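# Insert two dowel pins, fit cover, return grippers

## Task

Take two dowel pins from the pin block and set one in each of the pump body's two bores, pressed fully to the bottom. Then place the cover plate so it sits flat on the body with both pins passing through its holes. Finally return grip50 and grip85 to the exact stand slots they came from, release them, and leave the arm well away from both tools; a tool still locked to the arm counts as arm.

## Robot and tools

Robot: a single arm ending in a tool changer with a flat face. It has no fingers of its own. Two grippers, grip50 and grip85, start hung in a tool stand and must be locked on to handle parts. Loose objects may occasionally get a small shove from outside.

Frame: the scene frame has its origin on the table top under the arm base, +z up, and +y to the left when looking along +x. Lengths are in metres, orientations are quaternions written w first. end_effector_position is always the centre of the changer face, tool or not. The face's z axis points away from the arm. grip50's grip point sits at (0, -25, 180) mm in face axes, and grip85's at (0, 0, 173) mm when closed, 13 mm closer to the face when fully open. Both grippers close along face x. The base may be slightly tilted, and the printed position can be a little off at long reach.

Row format (used everywhere): 14 numbers: x, y, z, qw, qx, qy, qz, lock, grip50_position, grip50_force_limit, grip50_speed, grip85_position, grip85_force_limit, grip85_speed. The first seven are an absolute pose target for the changer face in the scene frame. The last seven lie in [-1, 1]. lock: positive locks onto a plate resting on the face, negative unlocks, 0 keeps the previous command (each takes about 1 s). grip50_position +1 is 50 mm open, pads meet near -0.65; grip85_position +1 is 85 mm open, pads meet near -0.8. Sending -1 closes until something blocks the fingers. force_limit maps -1 to 20 N up to +1 at 185 N (grip50) or 235 N (grip85). speed maps -1 to about 20 mm/s up to +1 at 150 mm/s. Gripper fields only act while tool_id names that gripper and it is ready.

Tools:
- execute_actions(actions): a list of actions; each action is a list of 1 to 15 rows, one row per 1/30 s step, the last row repeating to fill 15 steps. An empty list just reports state and images. An action is rejected if its target lies over 0.6 m from the face's current position along any face axis; if the first action fails, nothing runs. Repeat the quaternion in every row to hold an orientation.
- move(target, speed, blocking): target is one 14-number row, an absolute pose; the face travels a straight path there lasting 0.5 to 10 s (longer paths stop early). speed is m/s, 0.002 to 0.5, default 0.25; rotation is capped at twice that in rad/s. It does not avoid obstacles and may overshoot speed near full reach. blocking=false returns after 0.5 s; then use wait(0) to poll, and no other motion is accepted until it has ended or you call stop. The result adds a move: line (done, off_target, moving, held, fault) with limits such as paced (pose clipped) or held (steps blocked) and the remaining distance.
- wait(seconds): 0 to 10, holds the last command; returns early when a running move ends.
- stop(): brakes a running move; fast motion needs room.
- zoom_image(camera, region): camera cam_low or cam_wrist, region [x0, y0, x1, y1] pixels, up to 504 by 504.
- finished_scene(scene): ends the current scene number, irreversibly; only call once everything is done and stable.

Motion: each step the commanded pose is clipped to 70 mm and 16 degrees from the measured pose, so long jumps take several actions; position wins over orientation when both cannot be met. Hand target shows what the controller is currently chasing. pose unreachable means a clearance check altered or blocked the command.

Tool pickup: align the face with the tool plate within about 1 mm sideways and 1 degree of tilt or twist, with face -y toward the fork's open side. When plate_near is 1, send lock +1 and wait for locked = 1. The tool then initialises (readings n/a); a gripper closes and reopens by itself, so nothing should be in its fingers. To remove: raise about 20 mm (between 10 and 30), slide at least 110 mm out along face -y, then lift. Returning reverses that path; when in_stand reads 1, keep still, send lock -1, wait for unlocked = 1. Unlocking elsewhere is refused (unlock_refused = 1). Slots are 180 mm apart; fork arms sit 40 to 70 mm each side along face x, front ends 45 mm toward the open side, tops 18 mm below the hung plate face; stops are 10 mm high. Changer face is 63 mm wide; contact block extends 46 mm on -y from 2 mm behind the face, lock motor 58 mm on +y from 13 mm behind.

Gripping: send -1 and keep it; object_status 2 means closed onto something (0 moving, 1 blocked while opening, 3 at target or pads met, also possible on tiny parts). A new position value (change of 0.01 or more) resets status. position_measured counts: grip50 opening is about (250 - counts) x 0.202 mm; grip85 about 78 = 60 mm, 130 = 40 mm, 180 = 20 mm, 230 = closed.

Avoid: contacts are stiff, so aim only slightly past a surface and move slowly near contact. Reaching a joint load limit (waist, shoulder, elbow 144 N m; forearm roll, wrist pitch, wrist roll 36 N m) or 150 N external force freezes the arm for 10 s. Watch for MOTOR HOT warnings. Never drop parts or push anything off the table. Joint ranges: waist ±3.491, shoulder ±3.140, elbow -1.187 to 4.328, forearm roll ±3.316, wrist pitch ±3.140, wrist roll ±3.927 rad.

Cameras: cam_low (504x504, fixed) and cam_wrist (616x616, fisheye on the hand); calibrations are given and may be off by a few degrees and millimetres.

Each tool is called after ">>>" in YAML: its name, and indented under it one key for each argument.

## Session

>>> execute_actions:
  actions: []

Scene clock: 0.00 s.
end_effector_position=(+0.3265, -0.0587, +0.1256) locked=0 unlocked=1 plate_near=0 in_stand=0 unlock_refused=0 tool_id=none grip50_position_measured=n/a grip50_object_status=n/a grip85_position_measured=n/a grip85_object_status=n/a end_effector_quat_wxyz=(+0.198, +0.218, +0.915, +0.277)
Joint positions: [-0.299 -0.047 -0.709 -0.936 -0.734  2.065]
Joint velocities: [ 0.     0.    -0.    -0.     0.001  0.   ]
Hand target: +0.326, -0.059, +0.126; +0.198, +0.218, +0.915, +0.277
camera_calibration (this result's frames):
cam_wrist: T_world_to_cam=[[-0.798465, 0.536659, -0.272856, 0.330313], [0.12484, 0.590957, 0.796985, -0.0474887], [0.588955, 0.602302, -0.538855, -0.0434124], [0, 0, 0, 1]] pos_world=[0.29524, -0.123054, 0.104582]

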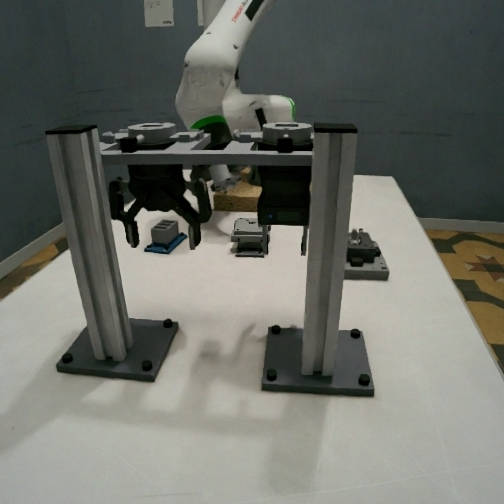

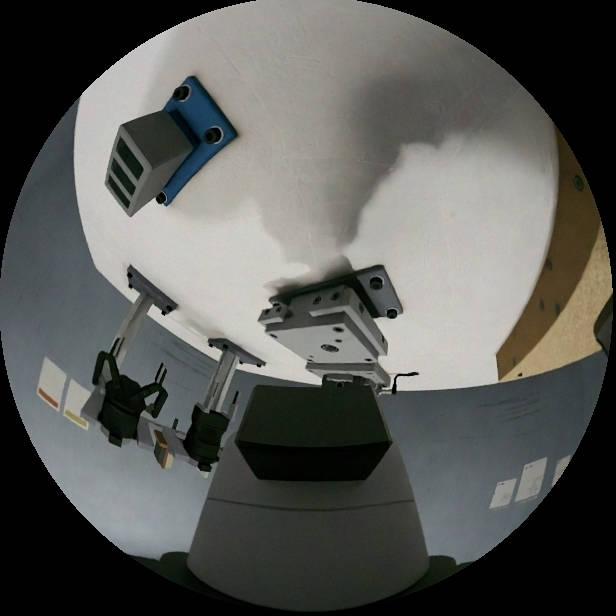

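>>> move:
  target: [0.33,-0.06,0.19,0.198,0.218,0.915,0.277,0,1,0,0,1,0,0]
  speed: 0.2

>>> move:
  target: [0.45,0.03,0.30,0,0.7071,0.7071,0,0,1,0,0,1,0,0]
  speed: 0.35

Scene clock: 3.67 s.
end_effector_position=(+0.3301, -0.0600, +0.1899) locked=0 unlocked=1 plate_near=0 in_stand=0 unlock_refused=0 tool_id=none grip50_position_measured=n/a grip50_object_status=n/a grip85_position_measured=n/a grip85_object_status=n/a end_effector_quat_wxyz=(+0.198, +0.218, +0.915, +0.277)
Joint positions: [-0.241 -0.221 -0.681 -0.782 -0.83   1.803]
Joint velocities: [ 0.003 -0.003 -0.     0.005 -0.001 -0.008]
Hand target: +0.330, -0.060, +0.190; +0.198, +0.218, +0.915, +0.277
Off the commanded pose: 0.000 m, 0 deg.
move: done
camera_calibration (this result's frames):
cam_wrist: T_world_to_cam=[[-0.798965, 0.536333, -0.272034, 0.35139], [0.124526, 0.590092, 0.797674, -0.0984955], [0.588344, 0.603438, -0.53825, -0.00994868], [0, 0, 0, 1]] pos_world=[0.298867, -0.124337, 0.168802]

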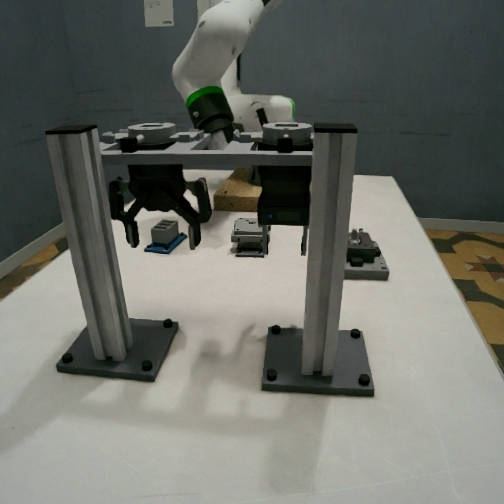

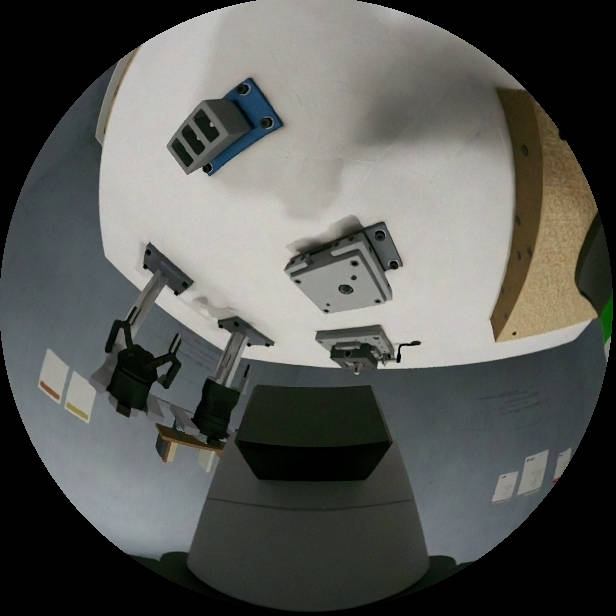

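Scene clock: 6.03 s.
end_effector_position=(+0.4502, +0.0297, +0.3001) locked=0 unlocked=1 plate_near=0 in_stand=0 unlock_refused=0 tool_id=none grip50_position_measured=n/a grip50_object_status=n/a grip85_position_measured=n/a grip85_object_status=n/a end_effector_quat_wxyz=(-0.000, +0.707, +0.708, +0.001)
Joint positions: [ 0.358  0.048 -0.242  0.002 -1.28  -0.361]
Joint velocities: [-0.001  0.003  0.003 -0.002 -0.003 -0.002]
Hand target: +0.450, +0.030, +0.300; -0.000, +0.707, +0.707, +0.001
Off the commanded pose: 0.000 m, 0 deg.
move: done
camera_calibration (this result's frames):
cam_wrist: T_world_to_cam=[[0.00969063, 0.998836, -0.0472419, -0.0160494], [0.952452, 0.00516814, 0.304644, -0.461712], [0.304534, -0.0479479, -0.951294, 0.19566], [0, 0, 0, 1]] pos_world=[0.380329, 0.0277984, 0.32603]

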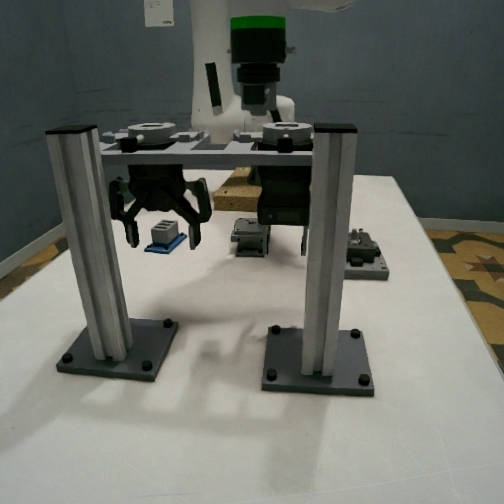

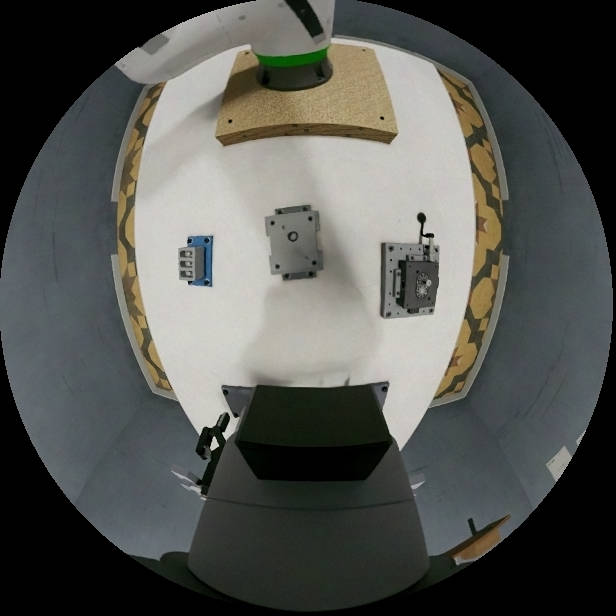

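>>> zoom_image:
  camera: "cam_wrist"
  region: [250,195,340,285]

>>> zoom_image:
  camera: "cam_wrist"
  region: [370,235,460,325]

>>> zoom_image:
  camera: "cam_wrist"
  region: [165,230,225,290]

Region (250, 195, 340, 285) of cam_wrist's 616x616 image, scaled by 5.600, with more detail than that image has.

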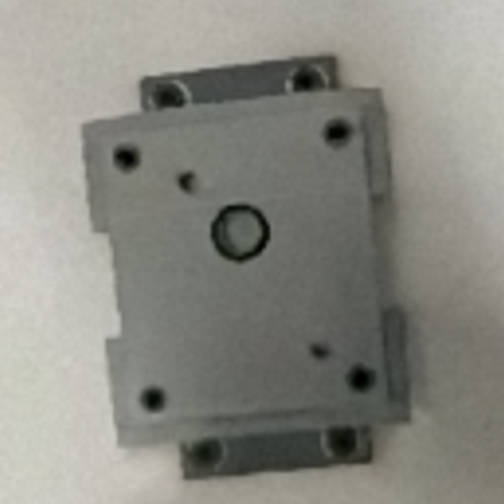

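Region (370, 235, 460, 325) of cam_wrist's 616x616 image, scaled by 5.600, with more detail than that image has.

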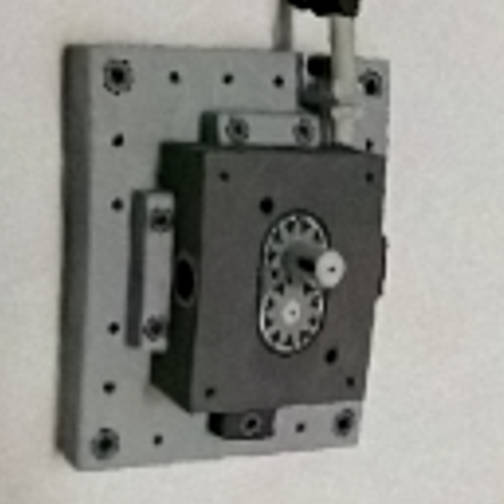

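Region (165, 230, 225, 290) of cam_wrist's 616x616 image, scaled by 8.400, with more detail than that image has.

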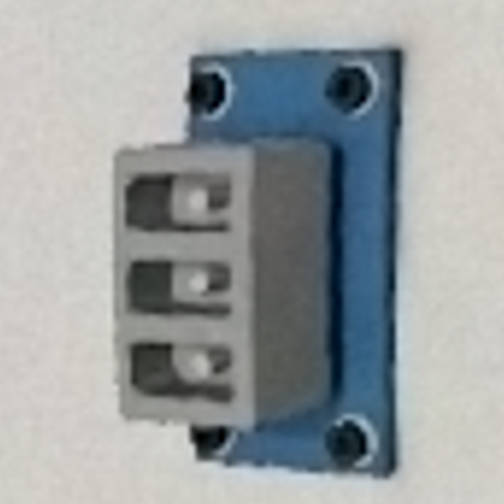

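>>> move:
  target: [0.55,0.08,0.40,0,0.7071,0.7071,0,0,1,0,0,1,0,0]
  speed: 0.3

>>> move:
  target: [0.66,0.11,0.38,0,0.7071,0.7071,0,0,1,0,0,1,0,0]
  speed: 0.3

Scene clock: 22.70 s.
end_effector_position=(+0.5501, +0.0799, +0.4001) locked=0 unlocked=1 plate_near=0 in_stand=0 unlock_refused=0 tool_id=none grip50_position_measured=n/a grip50_object_status=n/a grip85_position_measured=n/a grip85_object_status=n/a end_effector_quat_wxyz=(+0.000, +0.707, +0.707, +0.000)
Joint positions: [ 0.38   0.273  0.252  0.003 -1.551 -0.384]
Joint velocities: [-0.001  0.003  0.005 -0.001 -0.004  0.   ]
Hand target: +0.550, +0.080, +0.400; -0.000, +0.707, +0.707, +0.000
Off the commanded pose: 0.000 m, 0 deg.
move: done
camera_calibration (this result's frames):
cam_wrist: T_world_to_cam=[[0.0108711, 0.998763, -0.0485247, -0.0624857], [0.95255, 0.00441878, 0.304351, -0.587466], [0.304189, -0.0495308, -0.951323, 0.263105], [0, 0, 0, 1]] pos_world=[0.480236, 0.0780361, 0.426062]

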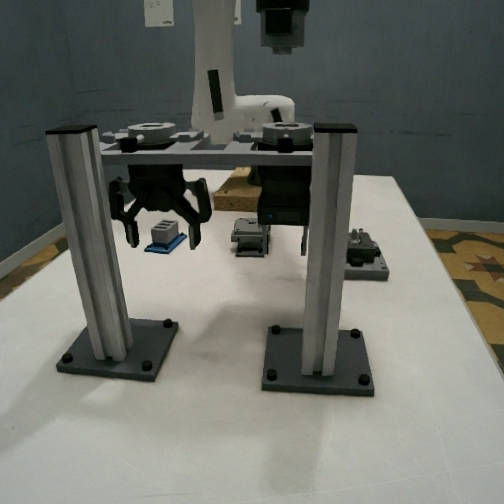

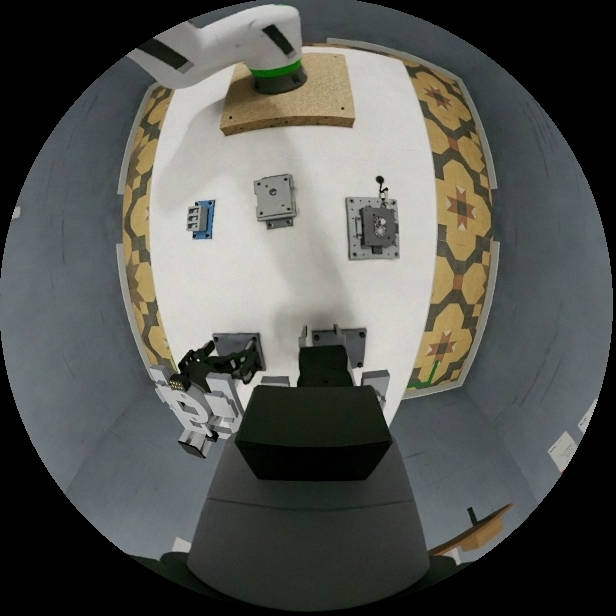

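Scene clock: 23.70 s.
end_effector_position=(+0.6601, +0.1099, +0.3802) locked=0 unlocked=1 plate_near=0 in_stand=0 unlock_refused=0 tool_id=none grip50_position_measured=n/a grip50_object_status=n/a grip85_position_measured=n/a grip85_object_status=n/a end_effector_quat_wxyz=(+0.000, +0.707, +0.707, +0.000)
Joint positions: [ 0.36   0.587  0.645  0.004 -1.629 -0.363]
Joint velocities: [-0.     0.005  0.008 -0.001 -0.006  0.   ]
Hand target: +0.660, +0.110, +0.380; +0.000, +0.707, +0.707, -0.000
Off the commanded pose: 0.000 m, 0 deg.
move: done
camera_calibration (this result's frames):
cam_wrist: T_world_to_cam=[[0.0109359, 0.998761, -0.0485496, -0.0946414], [0.952514, 0.00437044, 0.304465, -0.68632], [0.3043, -0.0495738, -0.951286, 0.212112], [0, 0, 0, 1]] pos_world=[0.590218, 0.108039, 0.406145]

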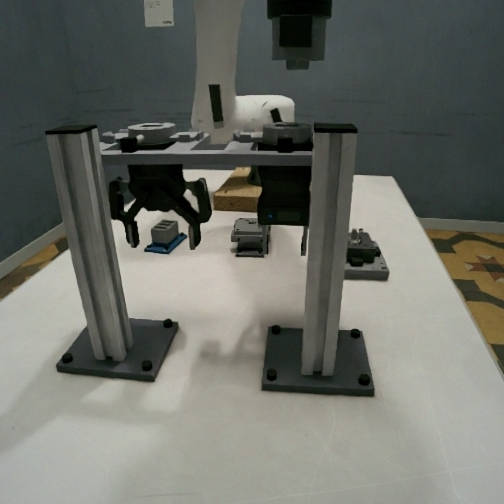

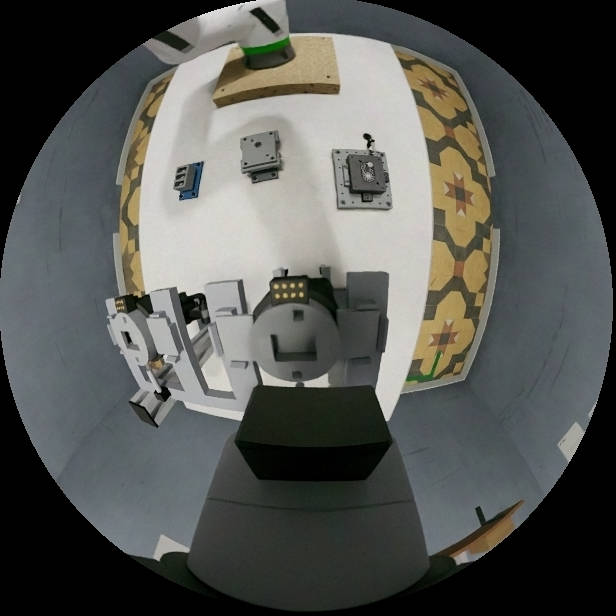

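>>> zoom_image:
  camera: "cam_wrist"
  region: [200,260,400,400]

Region (200, 260, 400, 400) of cam_wrist's 616x616 image, scaled by 2.520, with more detail than that image has; it fills the top 353 rows of this view, and the rest is white.

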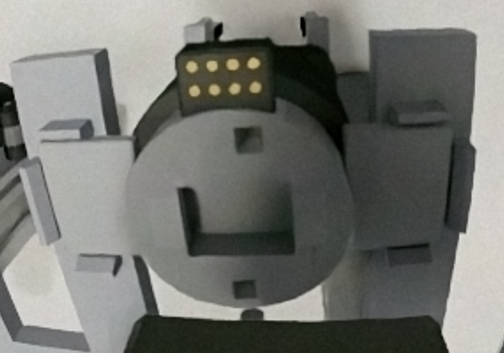

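>>> move:
  target: [0.660,0.0978,0.330,0,0.6915,0.7224,0,0,1,0,0,1,0,0]
  speed: 0.1

>>> zoom_image:
  camera: "cam_wrist"
  region: [170,280,460,420]

>>> zoom_image:
  camera: "cam_wrist"
  region: [240,310,400,410]

Scene clock: 34.23 s.
end_effector_position=(+0.6600, +0.0978, +0.3301) locked=0 unlocked=1 plate_near=0 in_stand=0 unlock_refused=0 tool_id=none grip50_position_measured=n/a grip50_object_status=n/a grip85_position_measured=n/a grip85_object_status=n/a end_effector_quat_wxyz=(-0.000, +0.692, +0.722, -0.000)
Joint positions: [ 0.342  0.581  0.52   0.003 -1.51  -0.302]
Joint velocities: [-0.    -0.001 -0.003  0.001  0.002  0.002]
Hand target: +0.660, +0.098, +0.330; +0.000, +0.691, +0.722, -0.000
Off the commanded pose: 0.000 m, 0 deg.
move: done
camera_calibration (this result's frames):
cam_wrist: T_world_to_cam=[[-0.032637, 0.998288, -0.0485455, -0.0562554], [0.951493, 0.0459013, 0.304226, -0.674224], [0.305933, -0.0362617, -0.951362, 0.161502], [0, 0, 0, 1]] pos_world=[0.590275, 0.0929632, 0.356033]

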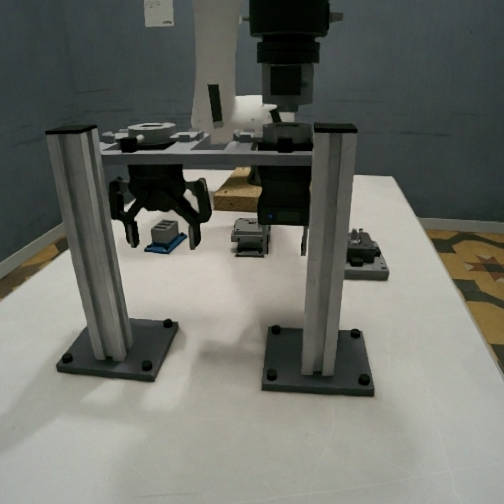

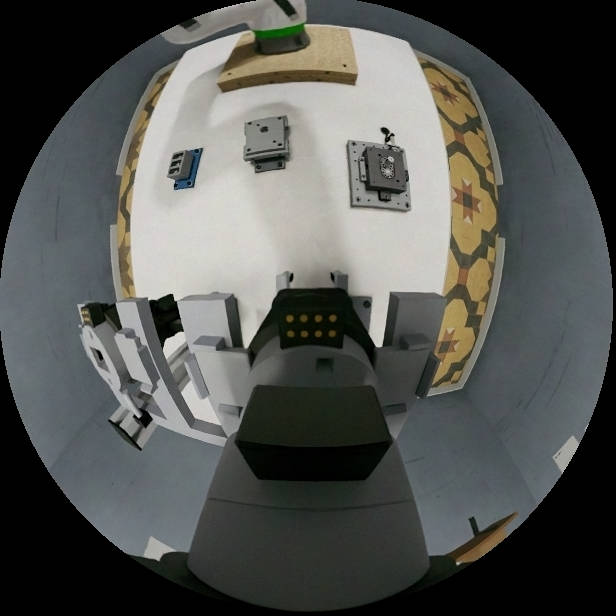

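Region (170, 280, 460, 420) of cam_wrist's 616x616 image, scaled by 1.738, with more detail than that image has; it fills the top 243 rows of this view, and the rest is white.

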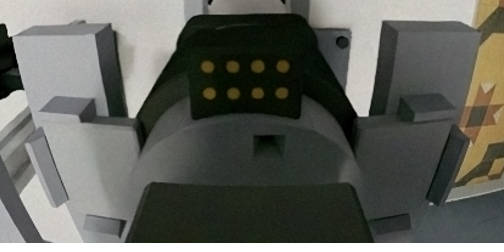

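Region (240, 310, 400, 410) of cam_wrist's 616x616 image, scaled by 3.150, with more detail than that image has; it fills the top 315 rows of this view, and the rest is white.

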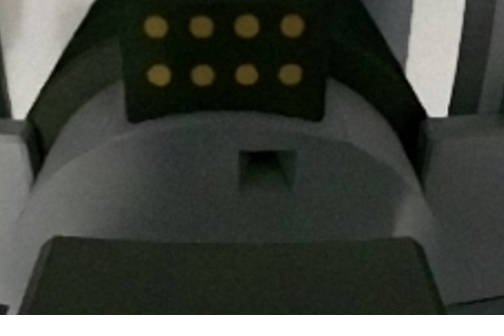

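>>> move:
  target: [0.6567,0.0976,0.318,0,0.6884,0.7254,0,0,1,0,0,1,0,0]
  speed: 0.03

>>> zoom_image:
  camera: "cam_wrist"
  region: [240,320,400,410]

>>> zoom_image:
  camera: "cam_wrist"
  region: [150,280,480,420]

Scene clock: 43.00 s.
end_effector_position=(+0.6567, +0.0976, +0.3181) locked=0 unlocked=1 plate_near=0 in_stand=0 unlock_refused=0 tool_id=none grip50_position_measured=n/a grip50_object_status=n/a grip85_position_measured=n/a grip85_object_status=n/a end_effector_quat_wxyz=(+0.000, +0.688, +0.725, -0.000)
Joint positions: [ 0.344  0.575  0.481  0.003 -1.478 -0.295]
Joint velocities: [ 0.    -0.001 -0.003  0.     0.001  0.   ]
Hand target: +0.657, +0.098, +0.318; -0.000, +0.688, +0.725, -0.000
Off the commanded pose: 0.000 m, 0 deg.
move: done
camera_calibration (this result's frames):
cam_wrist: T_world_to_cam=[[-0.0412783, 0.997966, -0.0485779, -0.0510024], [0.951057, 0.0541472, 0.304234, -0.667985], [0.306246, -0.033642, -0.951358, 0.150596], [0, 0, 0, 1]] pos_world=[0.587067, 0.0921345, 0.344017]

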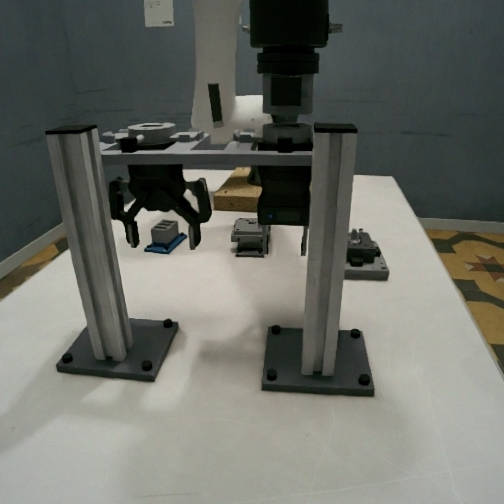

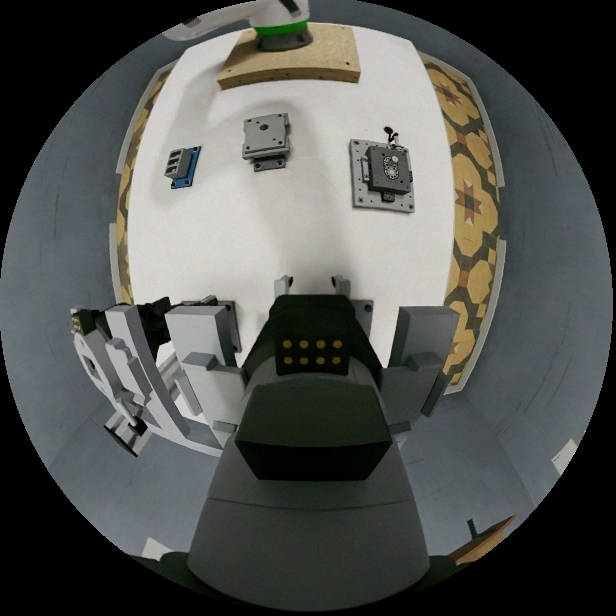

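Region (240, 320, 400, 410) of cam_wrist's 616x616 image, scaled by 3.150, with more detail than that image has; it fills the top 284 rows of this view, and the rest is white.

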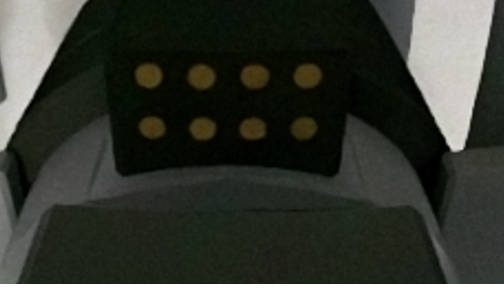

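Region (150, 280, 480, 420) of cam_wrist's 616x616 image, scaled by 1.527, with more detail than that image has; it fills the top 214 rows of this view, and the rest is white.

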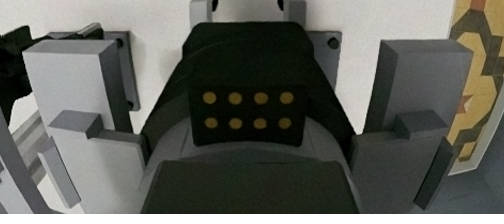

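>>> move:
  target: [0.6566,0.0975,0.306,0,0.6884,0.7254,0,0,1,0,0,1,0,0]
  speed: 0.012

>>> zoom_image:
  camera: "cam_wrist"
  region: [240,320,400,410]

Scene clock: 46.47 s.
end_effector_position=(+0.6566, +0.0975, +0.3061) locked=0 unlocked=1 plate_near=0 in_stand=0 unlock_refused=0 tool_id=none grip50_position_measured=n/a grip50_object_status=n/a grip85_position_measured=n/a grip85_object_status=n/a end_effector_quat_wxyz=(-0.000, +0.688, +0.725, +0.000)
Joint positions: [ 0.343  0.578  0.458  0.003 -1.452 -0.295]
Joint velocities: [ 0.     0.    -0.002 -0.001  0.003  0.   ]
Hand target: +0.657, +0.097, +0.306; -0.000, +0.688, +0.725, -0.000
Off the commanded pose: 0.000 m, 0 deg.
move: done
camera_calibration (this result's frames):
cam_wrist: T_world_to_cam=[[-0.0413146, 0.997967, -0.0485309, -0.0514912], [0.95106, 0.0541669, 0.304221, -0.664223], [0.306231, -0.033587, -0.951364, 0.139228], [0, 0, 0, 1]] pos_world=[0.586953, 0.0920417, 0.332028]

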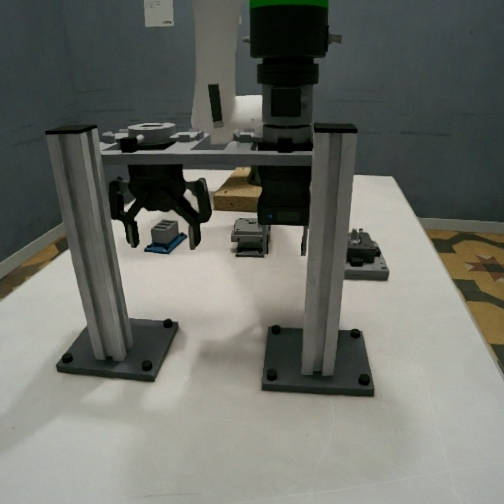

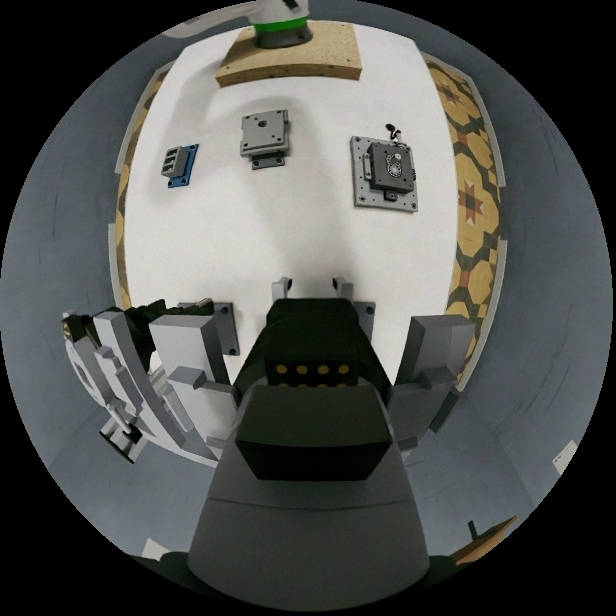

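Region (240, 320, 400, 410) of cam_wrist's 616x616 image, scaled by 3.150, with more detail than that image has; it fills the top 284 rows of this view, and the rest is white.

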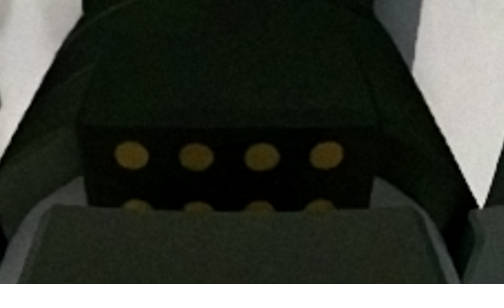

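>>> execute_actions:
  actions:
    - [[0.6566,0.0973,0.3045,0,0.6884,0.7254,0,0,1,0,0,1,0,0]]
    - [[0.6566,0.0973,0.3033,0,0.6884,0.7254,0,0,1,0,0,1,0,0]]
    - [[0.6566,0.0973,0.3025,0,0.6884,0.7254,0,0,1,0,0,1,0,0]]

Scene clock: 49.73 s.
end_effector_position=(+0.6566, +0.0973, +0.3025) locked=0 unlocked=1 plate_near=1 in_stand=1 unlock_refused=0 tool_id=none grip50_position_measured=n/a grip50_object_status=n/a grip85_position_measured=n/a grip85_object_status=n/a end_effector_quat_wxyz=(+0.000, +0.688, +0.725, +0.000)
Joint positions: [ 0.343  0.579  0.451  0.003 -1.444 -0.295]
Joint velocities: [-0.     0.    -0.     0.001 -0.001  0.   ]
Hand target: +0.657, +0.097, +0.303; +0.000, +0.688, +0.725, -0.000
Off the commanded pose: 0.000 m, 0 deg.
Step readings (end_effector_position; steps 1 to 15: 1st action; 16 to 30: 2nd action; 31 to 45: 3rd action):
0: (+0.6566, +0.0975, +0.3060)
1: (+0.6566, +0.0975, +0.3060)
2: (+0.6566, +0.0975, +0.3057)
4: (+0.6566, +0.0974, +0.3049)
8: (+0.6566, +0.0973, +0.3046)
15: (+0.6566, +0.0973, +0.3045)
16: (+0.6566, +0.0973, +0.3045)
17: (+0.6566, +0.0973, +0.3043)
19: (+0.6566, +0.0973, +0.3036)
23: (+0.6566, +0.0973, +0.3034)
30: (+0.6566, +0.0973, +0.3033)
31: (+0.6566, +0.0973, +0.3033)
32: (+0.6566, +0.0973, +0.3031)
34: (+0.6566, +0.0973, +0.3027)
38: (+0.6566, +0.0973, +0.3025)
45: end_effector_position above
camera_calibration (this result's frames):
cam_wrist: T_world_to_cam=[[-0.0413241, 0.997965, -0.0485562, -0.0514442], [0.951053, 0.0541844, 0.304241, -0.663138], [0.306253, -0.033607, -0.951357, 0.135819], [0, 0, 0, 1]] pos_world=[0.586958, 0.0918357, 0.328468]

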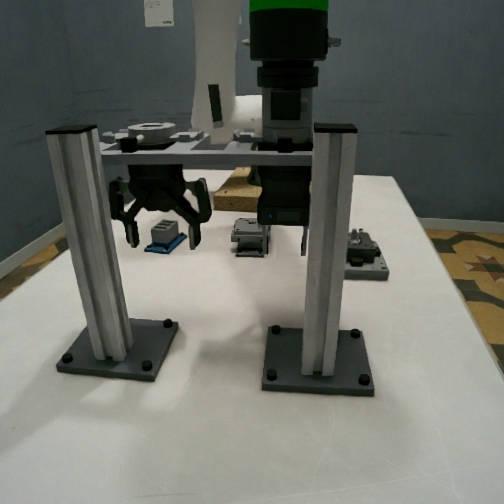

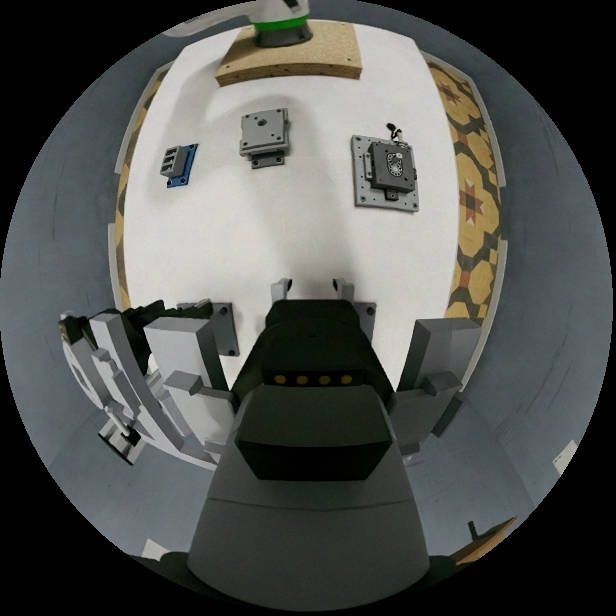

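>>> execute_actions:
  actions:
    - [[0.6566,0.0973,0.3021,0,0.6884,0.7254,0,1,-0.39,0,0,1,0,0]]
    - [[0.6566,0.0973,0.3021,0,0.6884,0.7254,0,1,-0.39,0,0,1,0,0]]
    - [[0.6566,0.0973,0.3021,0,0.6884,0.7254,0,1,-0.39,0,0,1,0,0]]

Scene clock: 53.30 s.
end_effector_position=(+0.6566, +0.0973, +0.3020) locked=1 unlocked=0 plate_near=1 in_stand=1 unlock_refused=0 tool_id=grip50 grip50_position_measured=n/a grip50_object_status=n/a grip85_position_measured=n/a grip85_object_status=n/a end_effector_quat_wxyz=(-0.000, +0.688, +0.725, -0.000)
Joint positions: [ 0.343  0.579  0.451  0.003 -1.443 -0.295]
Joint velocities: [ 0.    -0.001  0.    -0.     0.002 -0.   ]
Hand target: +0.657, +0.097, +0.302; -0.000, +0.688, +0.725, -0.000
Off the commanded pose: 0.000 m, 0 deg.
Step readings (end_effector_position; steps 1 to 15: 1st action; 16 to 30: 2nd action; 31 to 45: 3rd action):
0: (+0.6566, +0.0973, +0.3025)
1: (+0.6566, +0.0973, +0.3025)
2: (+0.6566, +0.0973, +0.3024)
4: (+0.6566, +0.0973, +0.3022)
8: (+0.6566, +0.0973, +0.3021)
15: (+0.6566, +0.0973, +0.3021)
16: (+0.6566, +0.0973, +0.3021)
17: (+0.6566, +0.0973, +0.3021)
19: (+0.6566, +0.0973, +0.3020)
23: (+0.6566, +0.0973, +0.3019)
30: (+0.6566, +0.0973, +0.3019)
31: (+0.6566, +0.0973, +0.3019)
32: (+0.6566, +0.0973, +0.3019)
34: (+0.6566, +0.0973, +0.3020)
38: (+0.6566, +0.0973, +0.3020)
45: end_effector_position above
camera_calibration (this result's frames):
cam_wrist: T_world_to_cam=[[-0.0413106, 0.997964, -0.0485865, -0.0514655], [0.951096, 0.0541762, 0.304108, -0.662984], [0.306121, -0.0336476, -0.951398, 0.135414], [0, 0, 0, 1]] pos_world=[0.586982, 0.091835, 0.32795]

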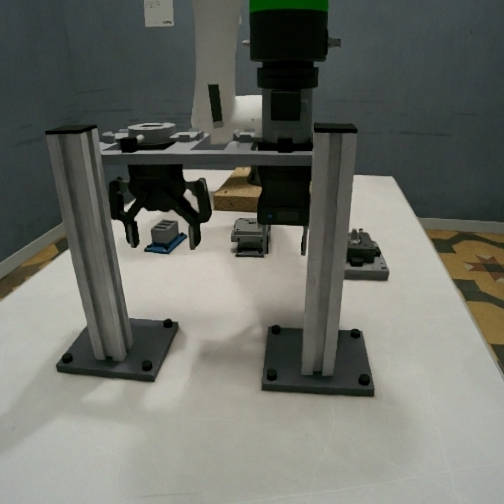

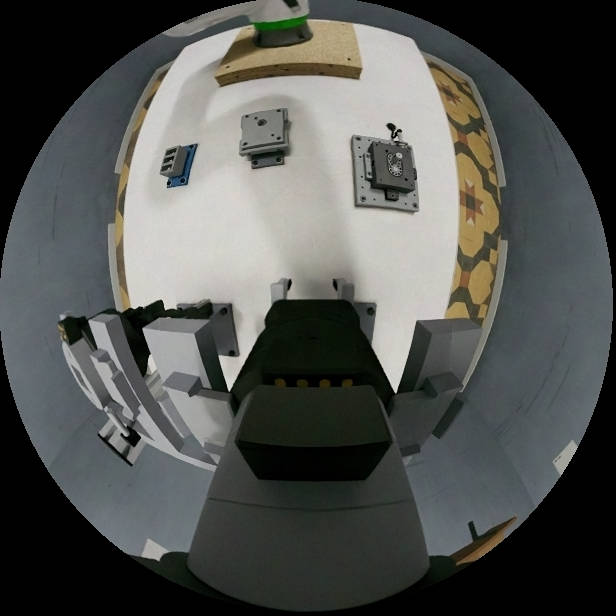

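>>> move:
  target: [0.6566,0.0973,0.322,0,0.6884,0.7254,0,0,-0.39,0,0,1,0,0]
  speed: 0.05

>>> move:
  target: [0.5268,0.0905,0.322,0,0.6884,0.7254,0,0,-0.39,0,0,1,0,0]
  speed: 0.15

>>> move:
  target: [0.51,0.213,0.275,0,0.7071,0.7071,0,0,-0.39,0,0,1,0,0]
  speed: 0.2

>>> zoom_image:
  camera: "cam_wrist"
  region: [260,195,365,300]

Scene clock: 58.83 s.
end_effector_position=(+0.6566, +0.0973, +0.3219) locked=1 unlocked=0 plate_near=1 in_stand=0 unlock_refused=0 tool_id=grip50 grip50_position_measured=210 grip50_object_status=3 grip85_position_measured=n/a grip85_object_status=n/a end_effector_quat_wxyz=(+0.000, +0.688, +0.725, -0.000)
Joint positions: [ 0.343  0.573  0.488  0.004 -1.486 -0.295]
Joint velocities: [ 0.     0.     0.002  0.    -0.003 -0.001]
Hand target: +0.657, +0.097, +0.322; +0.000, +0.688, +0.725, +0.000
Off the commanded pose: 0.000 m, 0 deg.
move: done
camera_calibration (this result's frames):
cam_wrist: T_world_to_cam=[[-0.0412887, 0.997963, -0.0486225, -0.0504929], [0.95105, 0.0541714, 0.304252, -0.669048], [0.306267, -0.0336802, -0.95135, 0.154281], [0, 0, 0, 1]] pos_world=[0.586962, 0.0918295, 0.34788]

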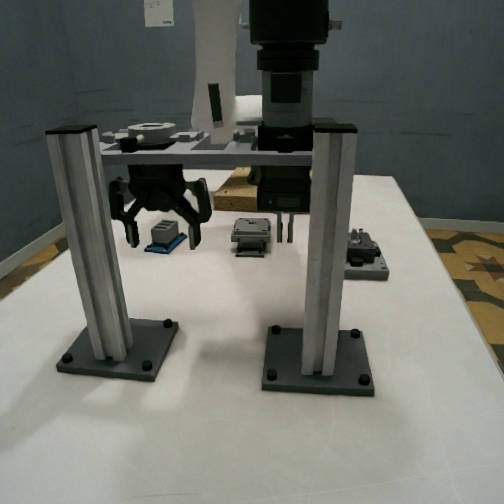

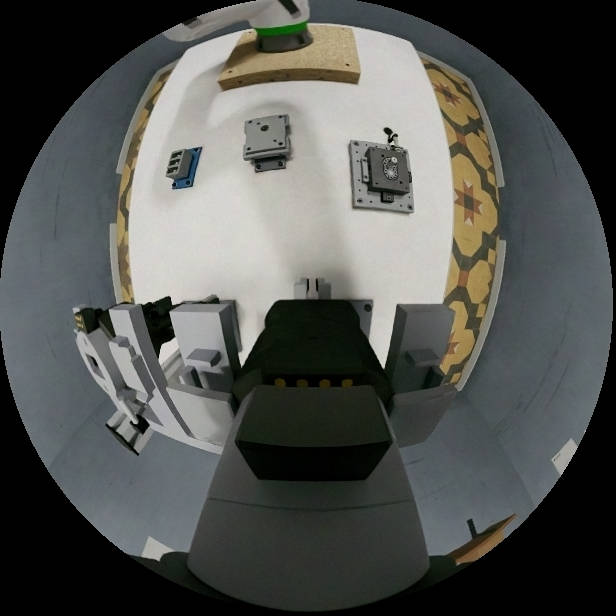

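Scene clock: 60.13 s.
end_effector_position=(+0.5268, +0.0906, +0.3218) locked=1 unlocked=0 plate_near=1 in_stand=0 unlock_refused=0 tool_id=grip50 grip50_position_measured=210 grip50_object_status=3 grip85_position_measured=n/a grip85_object_status=n/a end_effector_quat_wxyz=(-0.000, +0.688, +0.725, -0.000)
Joint positions: [ 0.416  0.242  0.03   0.003 -1.36  -0.368]
Joint velocities: [ 0.001 -0.003 -0.003  0.001  0.001 -0.001]
Hand target: +0.527, +0.091, +0.322; -0.000, +0.688, +0.725, +0.000
Off the commanded pose: 0.000 m, 0 deg.
move: done
camera_calibration (this result's frames):
cam_wrist: T_world_to_cam=[[-0.0412963, 0.997971, -0.0484594, -0.0492642], [0.951093, 0.0541242, 0.304127, -0.545159], [0.306132, -0.03353, -0.951398, 0.193758], [0, 0, 0, 1]] pos_world=[0.457147, 0.0851673, 0.347751]

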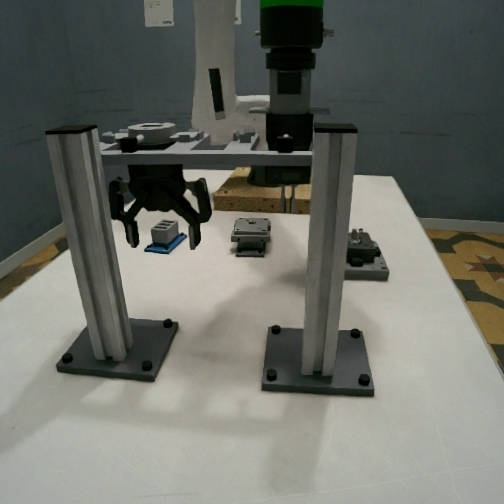

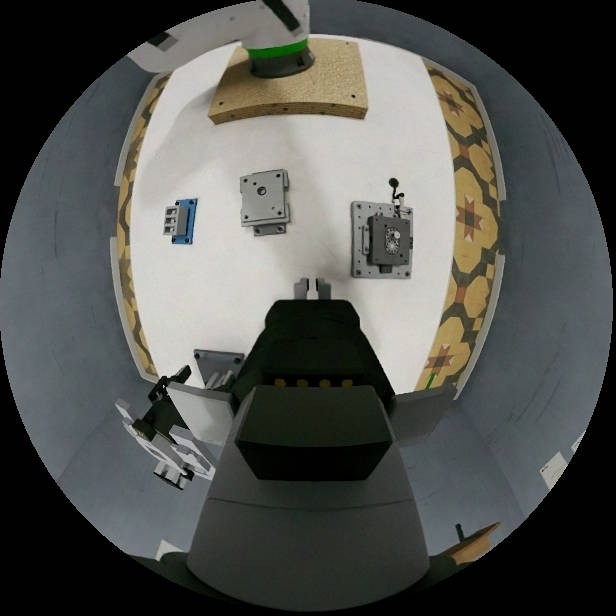

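Scene clock: 61.27 s.
end_effector_position=(+0.5102, +0.2129, +0.2751) locked=1 unlocked=0 plate_near=1 in_stand=0 unlock_refused=0 tool_id=grip50 grip50_position_measured=210 grip50_object_status=3 grip85_position_measured=n/a grip85_object_status=n/a end_effector_quat_wxyz=(-0.000, +0.707, +0.707, +0.000)
Joint positions: [ 0.631  0.316  0.011  0.003 -1.268 -0.636]
Joint velocities: [ 0.002  0.001  0.001  0.001  0.    -0.002]
Hand target: +0.510, +0.213, +0.275; -0.000, +0.707, +0.707, +0.000
Off the commanded pose: 0.000 m, 0 deg.
move: done
camera_calibration (this result's frames):
cam_wrist: T_world_to_cam=[[0.0109557, 0.998772, -0.0483191, -0.201067], [0.952642, 0.00426047, 0.304065, -0.51197], [0.303898, -0.049362, -0.951425, 0.163015], [0, 0, 0, 1]] pos_world=[0.440387, 0.211048, 0.301054]

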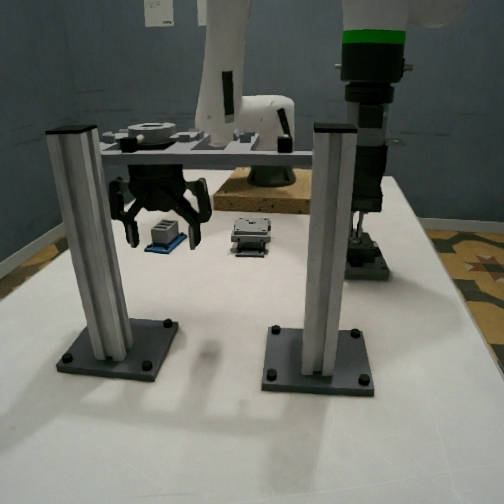

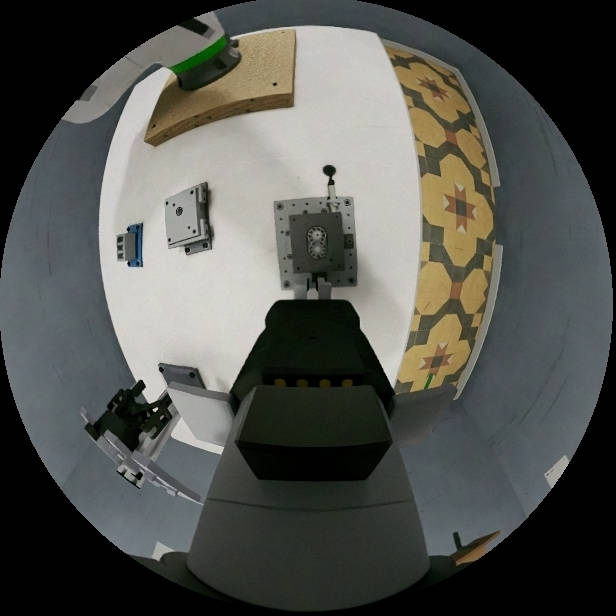

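Region (260, 195, 365, 300) of cam_wrist's 616x616 image, scaled by 4.800, with more detail than that image has.

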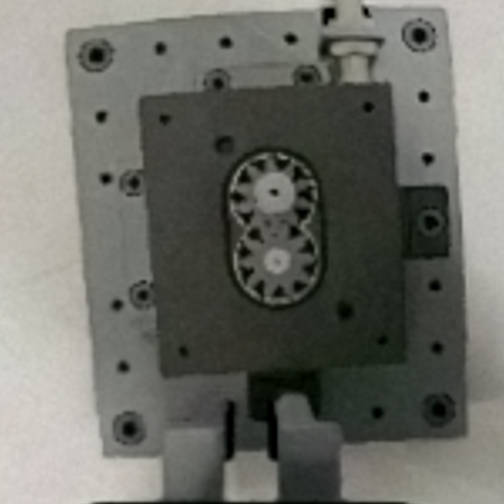

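>>> move:
  target: [0.465,-0.196,0.26,0,0.7071,0.7071,0,0,-0.39,0,0,1,0,0]
  speed: 0.3

>>> zoom_image:
  camera: "cam_wrist"
  region: [270,210,355,295]

Scene clock: 71.27 s.
end_effector_position=(+0.4643, -0.1956, +0.2599) locked=1 unlocked=0 plate_near=1 in_stand=0 unlock_refused=0 tool_id=grip50 grip50_position_measured=210 grip50_object_status=3 grip85_position_measured=n/a grip85_object_status=n/a end_effector_quat_wxyz=(+0.000, +0.707, +0.707, -0.000)
Joint positions: [-0.138  0.207 -0.16   0.005 -1.202  0.133]
Joint velocities: [-0.002  0.001  0.002 -0.    -0.001  0.003]
Hand target: +0.464, -0.196, +0.260; +0.000, +0.707, +0.707, -0.000
Off the commanded pose: 0.001 m, 0 deg.
move: done
camera_calibration (this result's frames):
cam_wrist: T_world_to_cam=[[0.010944, 0.998715, -0.049484, 0.206957], [0.952461, 0.00465627, 0.304623, -0.461879], [0.304462, -0.0504654, -0.951187, 0.141866], [0, 0, 0, 1]] pos_world=[0.394464, -0.197381, 0.285881]

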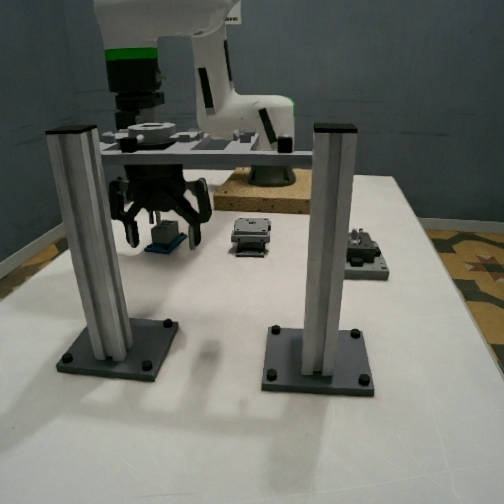

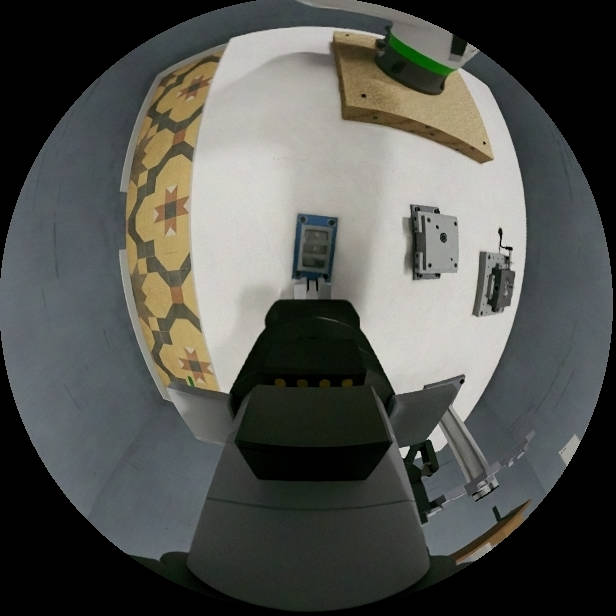

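Region (270, 210, 355, 295) of cam_wrist's 616x616 image, scaled by 5.929, with more detail than that image has.

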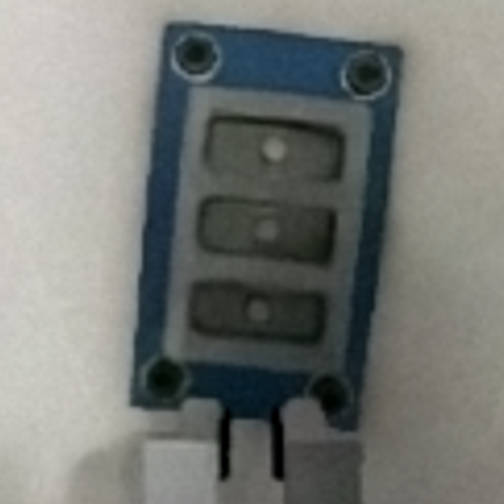

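>>> move:
  target: [0.4425,-0.1969,0.243,0,0.7449,0.6672,0,0,-0.39,0,0,1,0,0]
  speed: 0.05

>>> zoom_image:
  camera: "cam_wrist"
  region: [288,250,338,300]

Scene clock: 76.07 s.
end_effector_position=(+0.4425, -0.1968, +0.2430) locked=1 unlocked=0 plate_near=1 in_stand=0 unlock_refused=0 tool_id=grip50 grip50_position_measured=210 grip50_object_status=3 grip85_position_measured=n/a grip85_object_status=n/a end_effector_quat_wxyz=(-0.000, +0.745, +0.667, +0.000)
Joint positions: [-0.147  0.177 -0.239  0.004 -1.154  0.033]
Joint velocities: [-0.    -0.001 -0.003  0.     0.002 -0.004]
Hand target: +0.442, -0.197, +0.243; +0.000, +0.745, +0.667, -0.000
Off the commanded pose: 0.000 m, 0 deg.
move: done
camera_calibration (this result's frames):
cam_wrist: T_world_to_cam=[[0.120194, 0.991567, -0.0484618, 0.157602], [0.947339, -0.0999637, 0.304231, -0.454224], [0.296821, -0.0824764, -0.951365, 0.129453], [0, 0, 0, 1]] pos_world=[0.372937, -0.191002, 0.268983]

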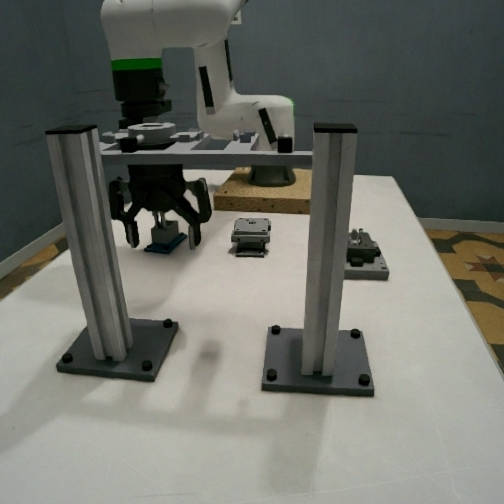

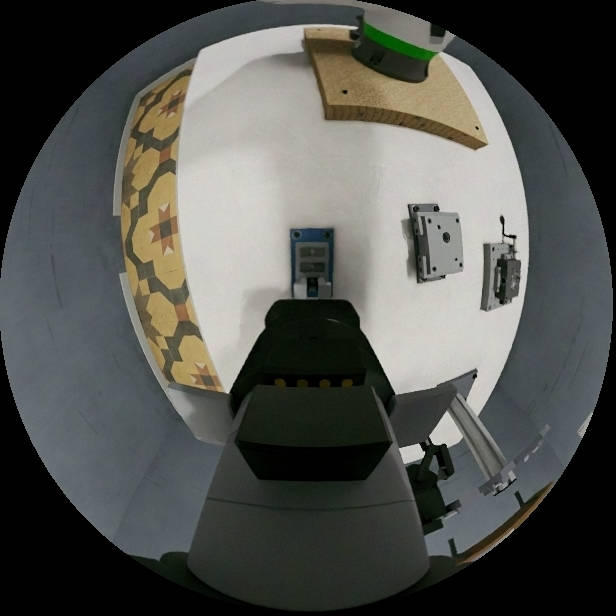

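Region (288, 250, 338, 300) of cam_wrist's 616x616 image, scaled by 10.080, with more detail than that image has.

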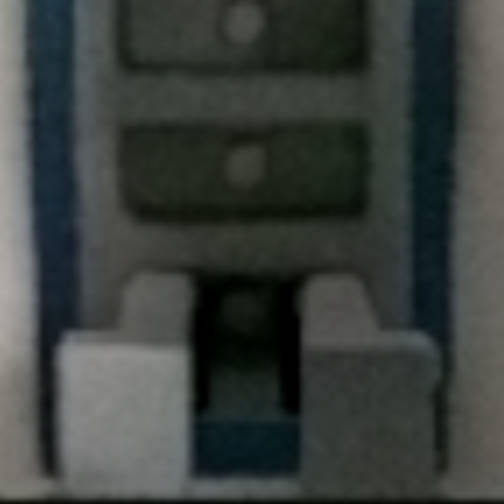

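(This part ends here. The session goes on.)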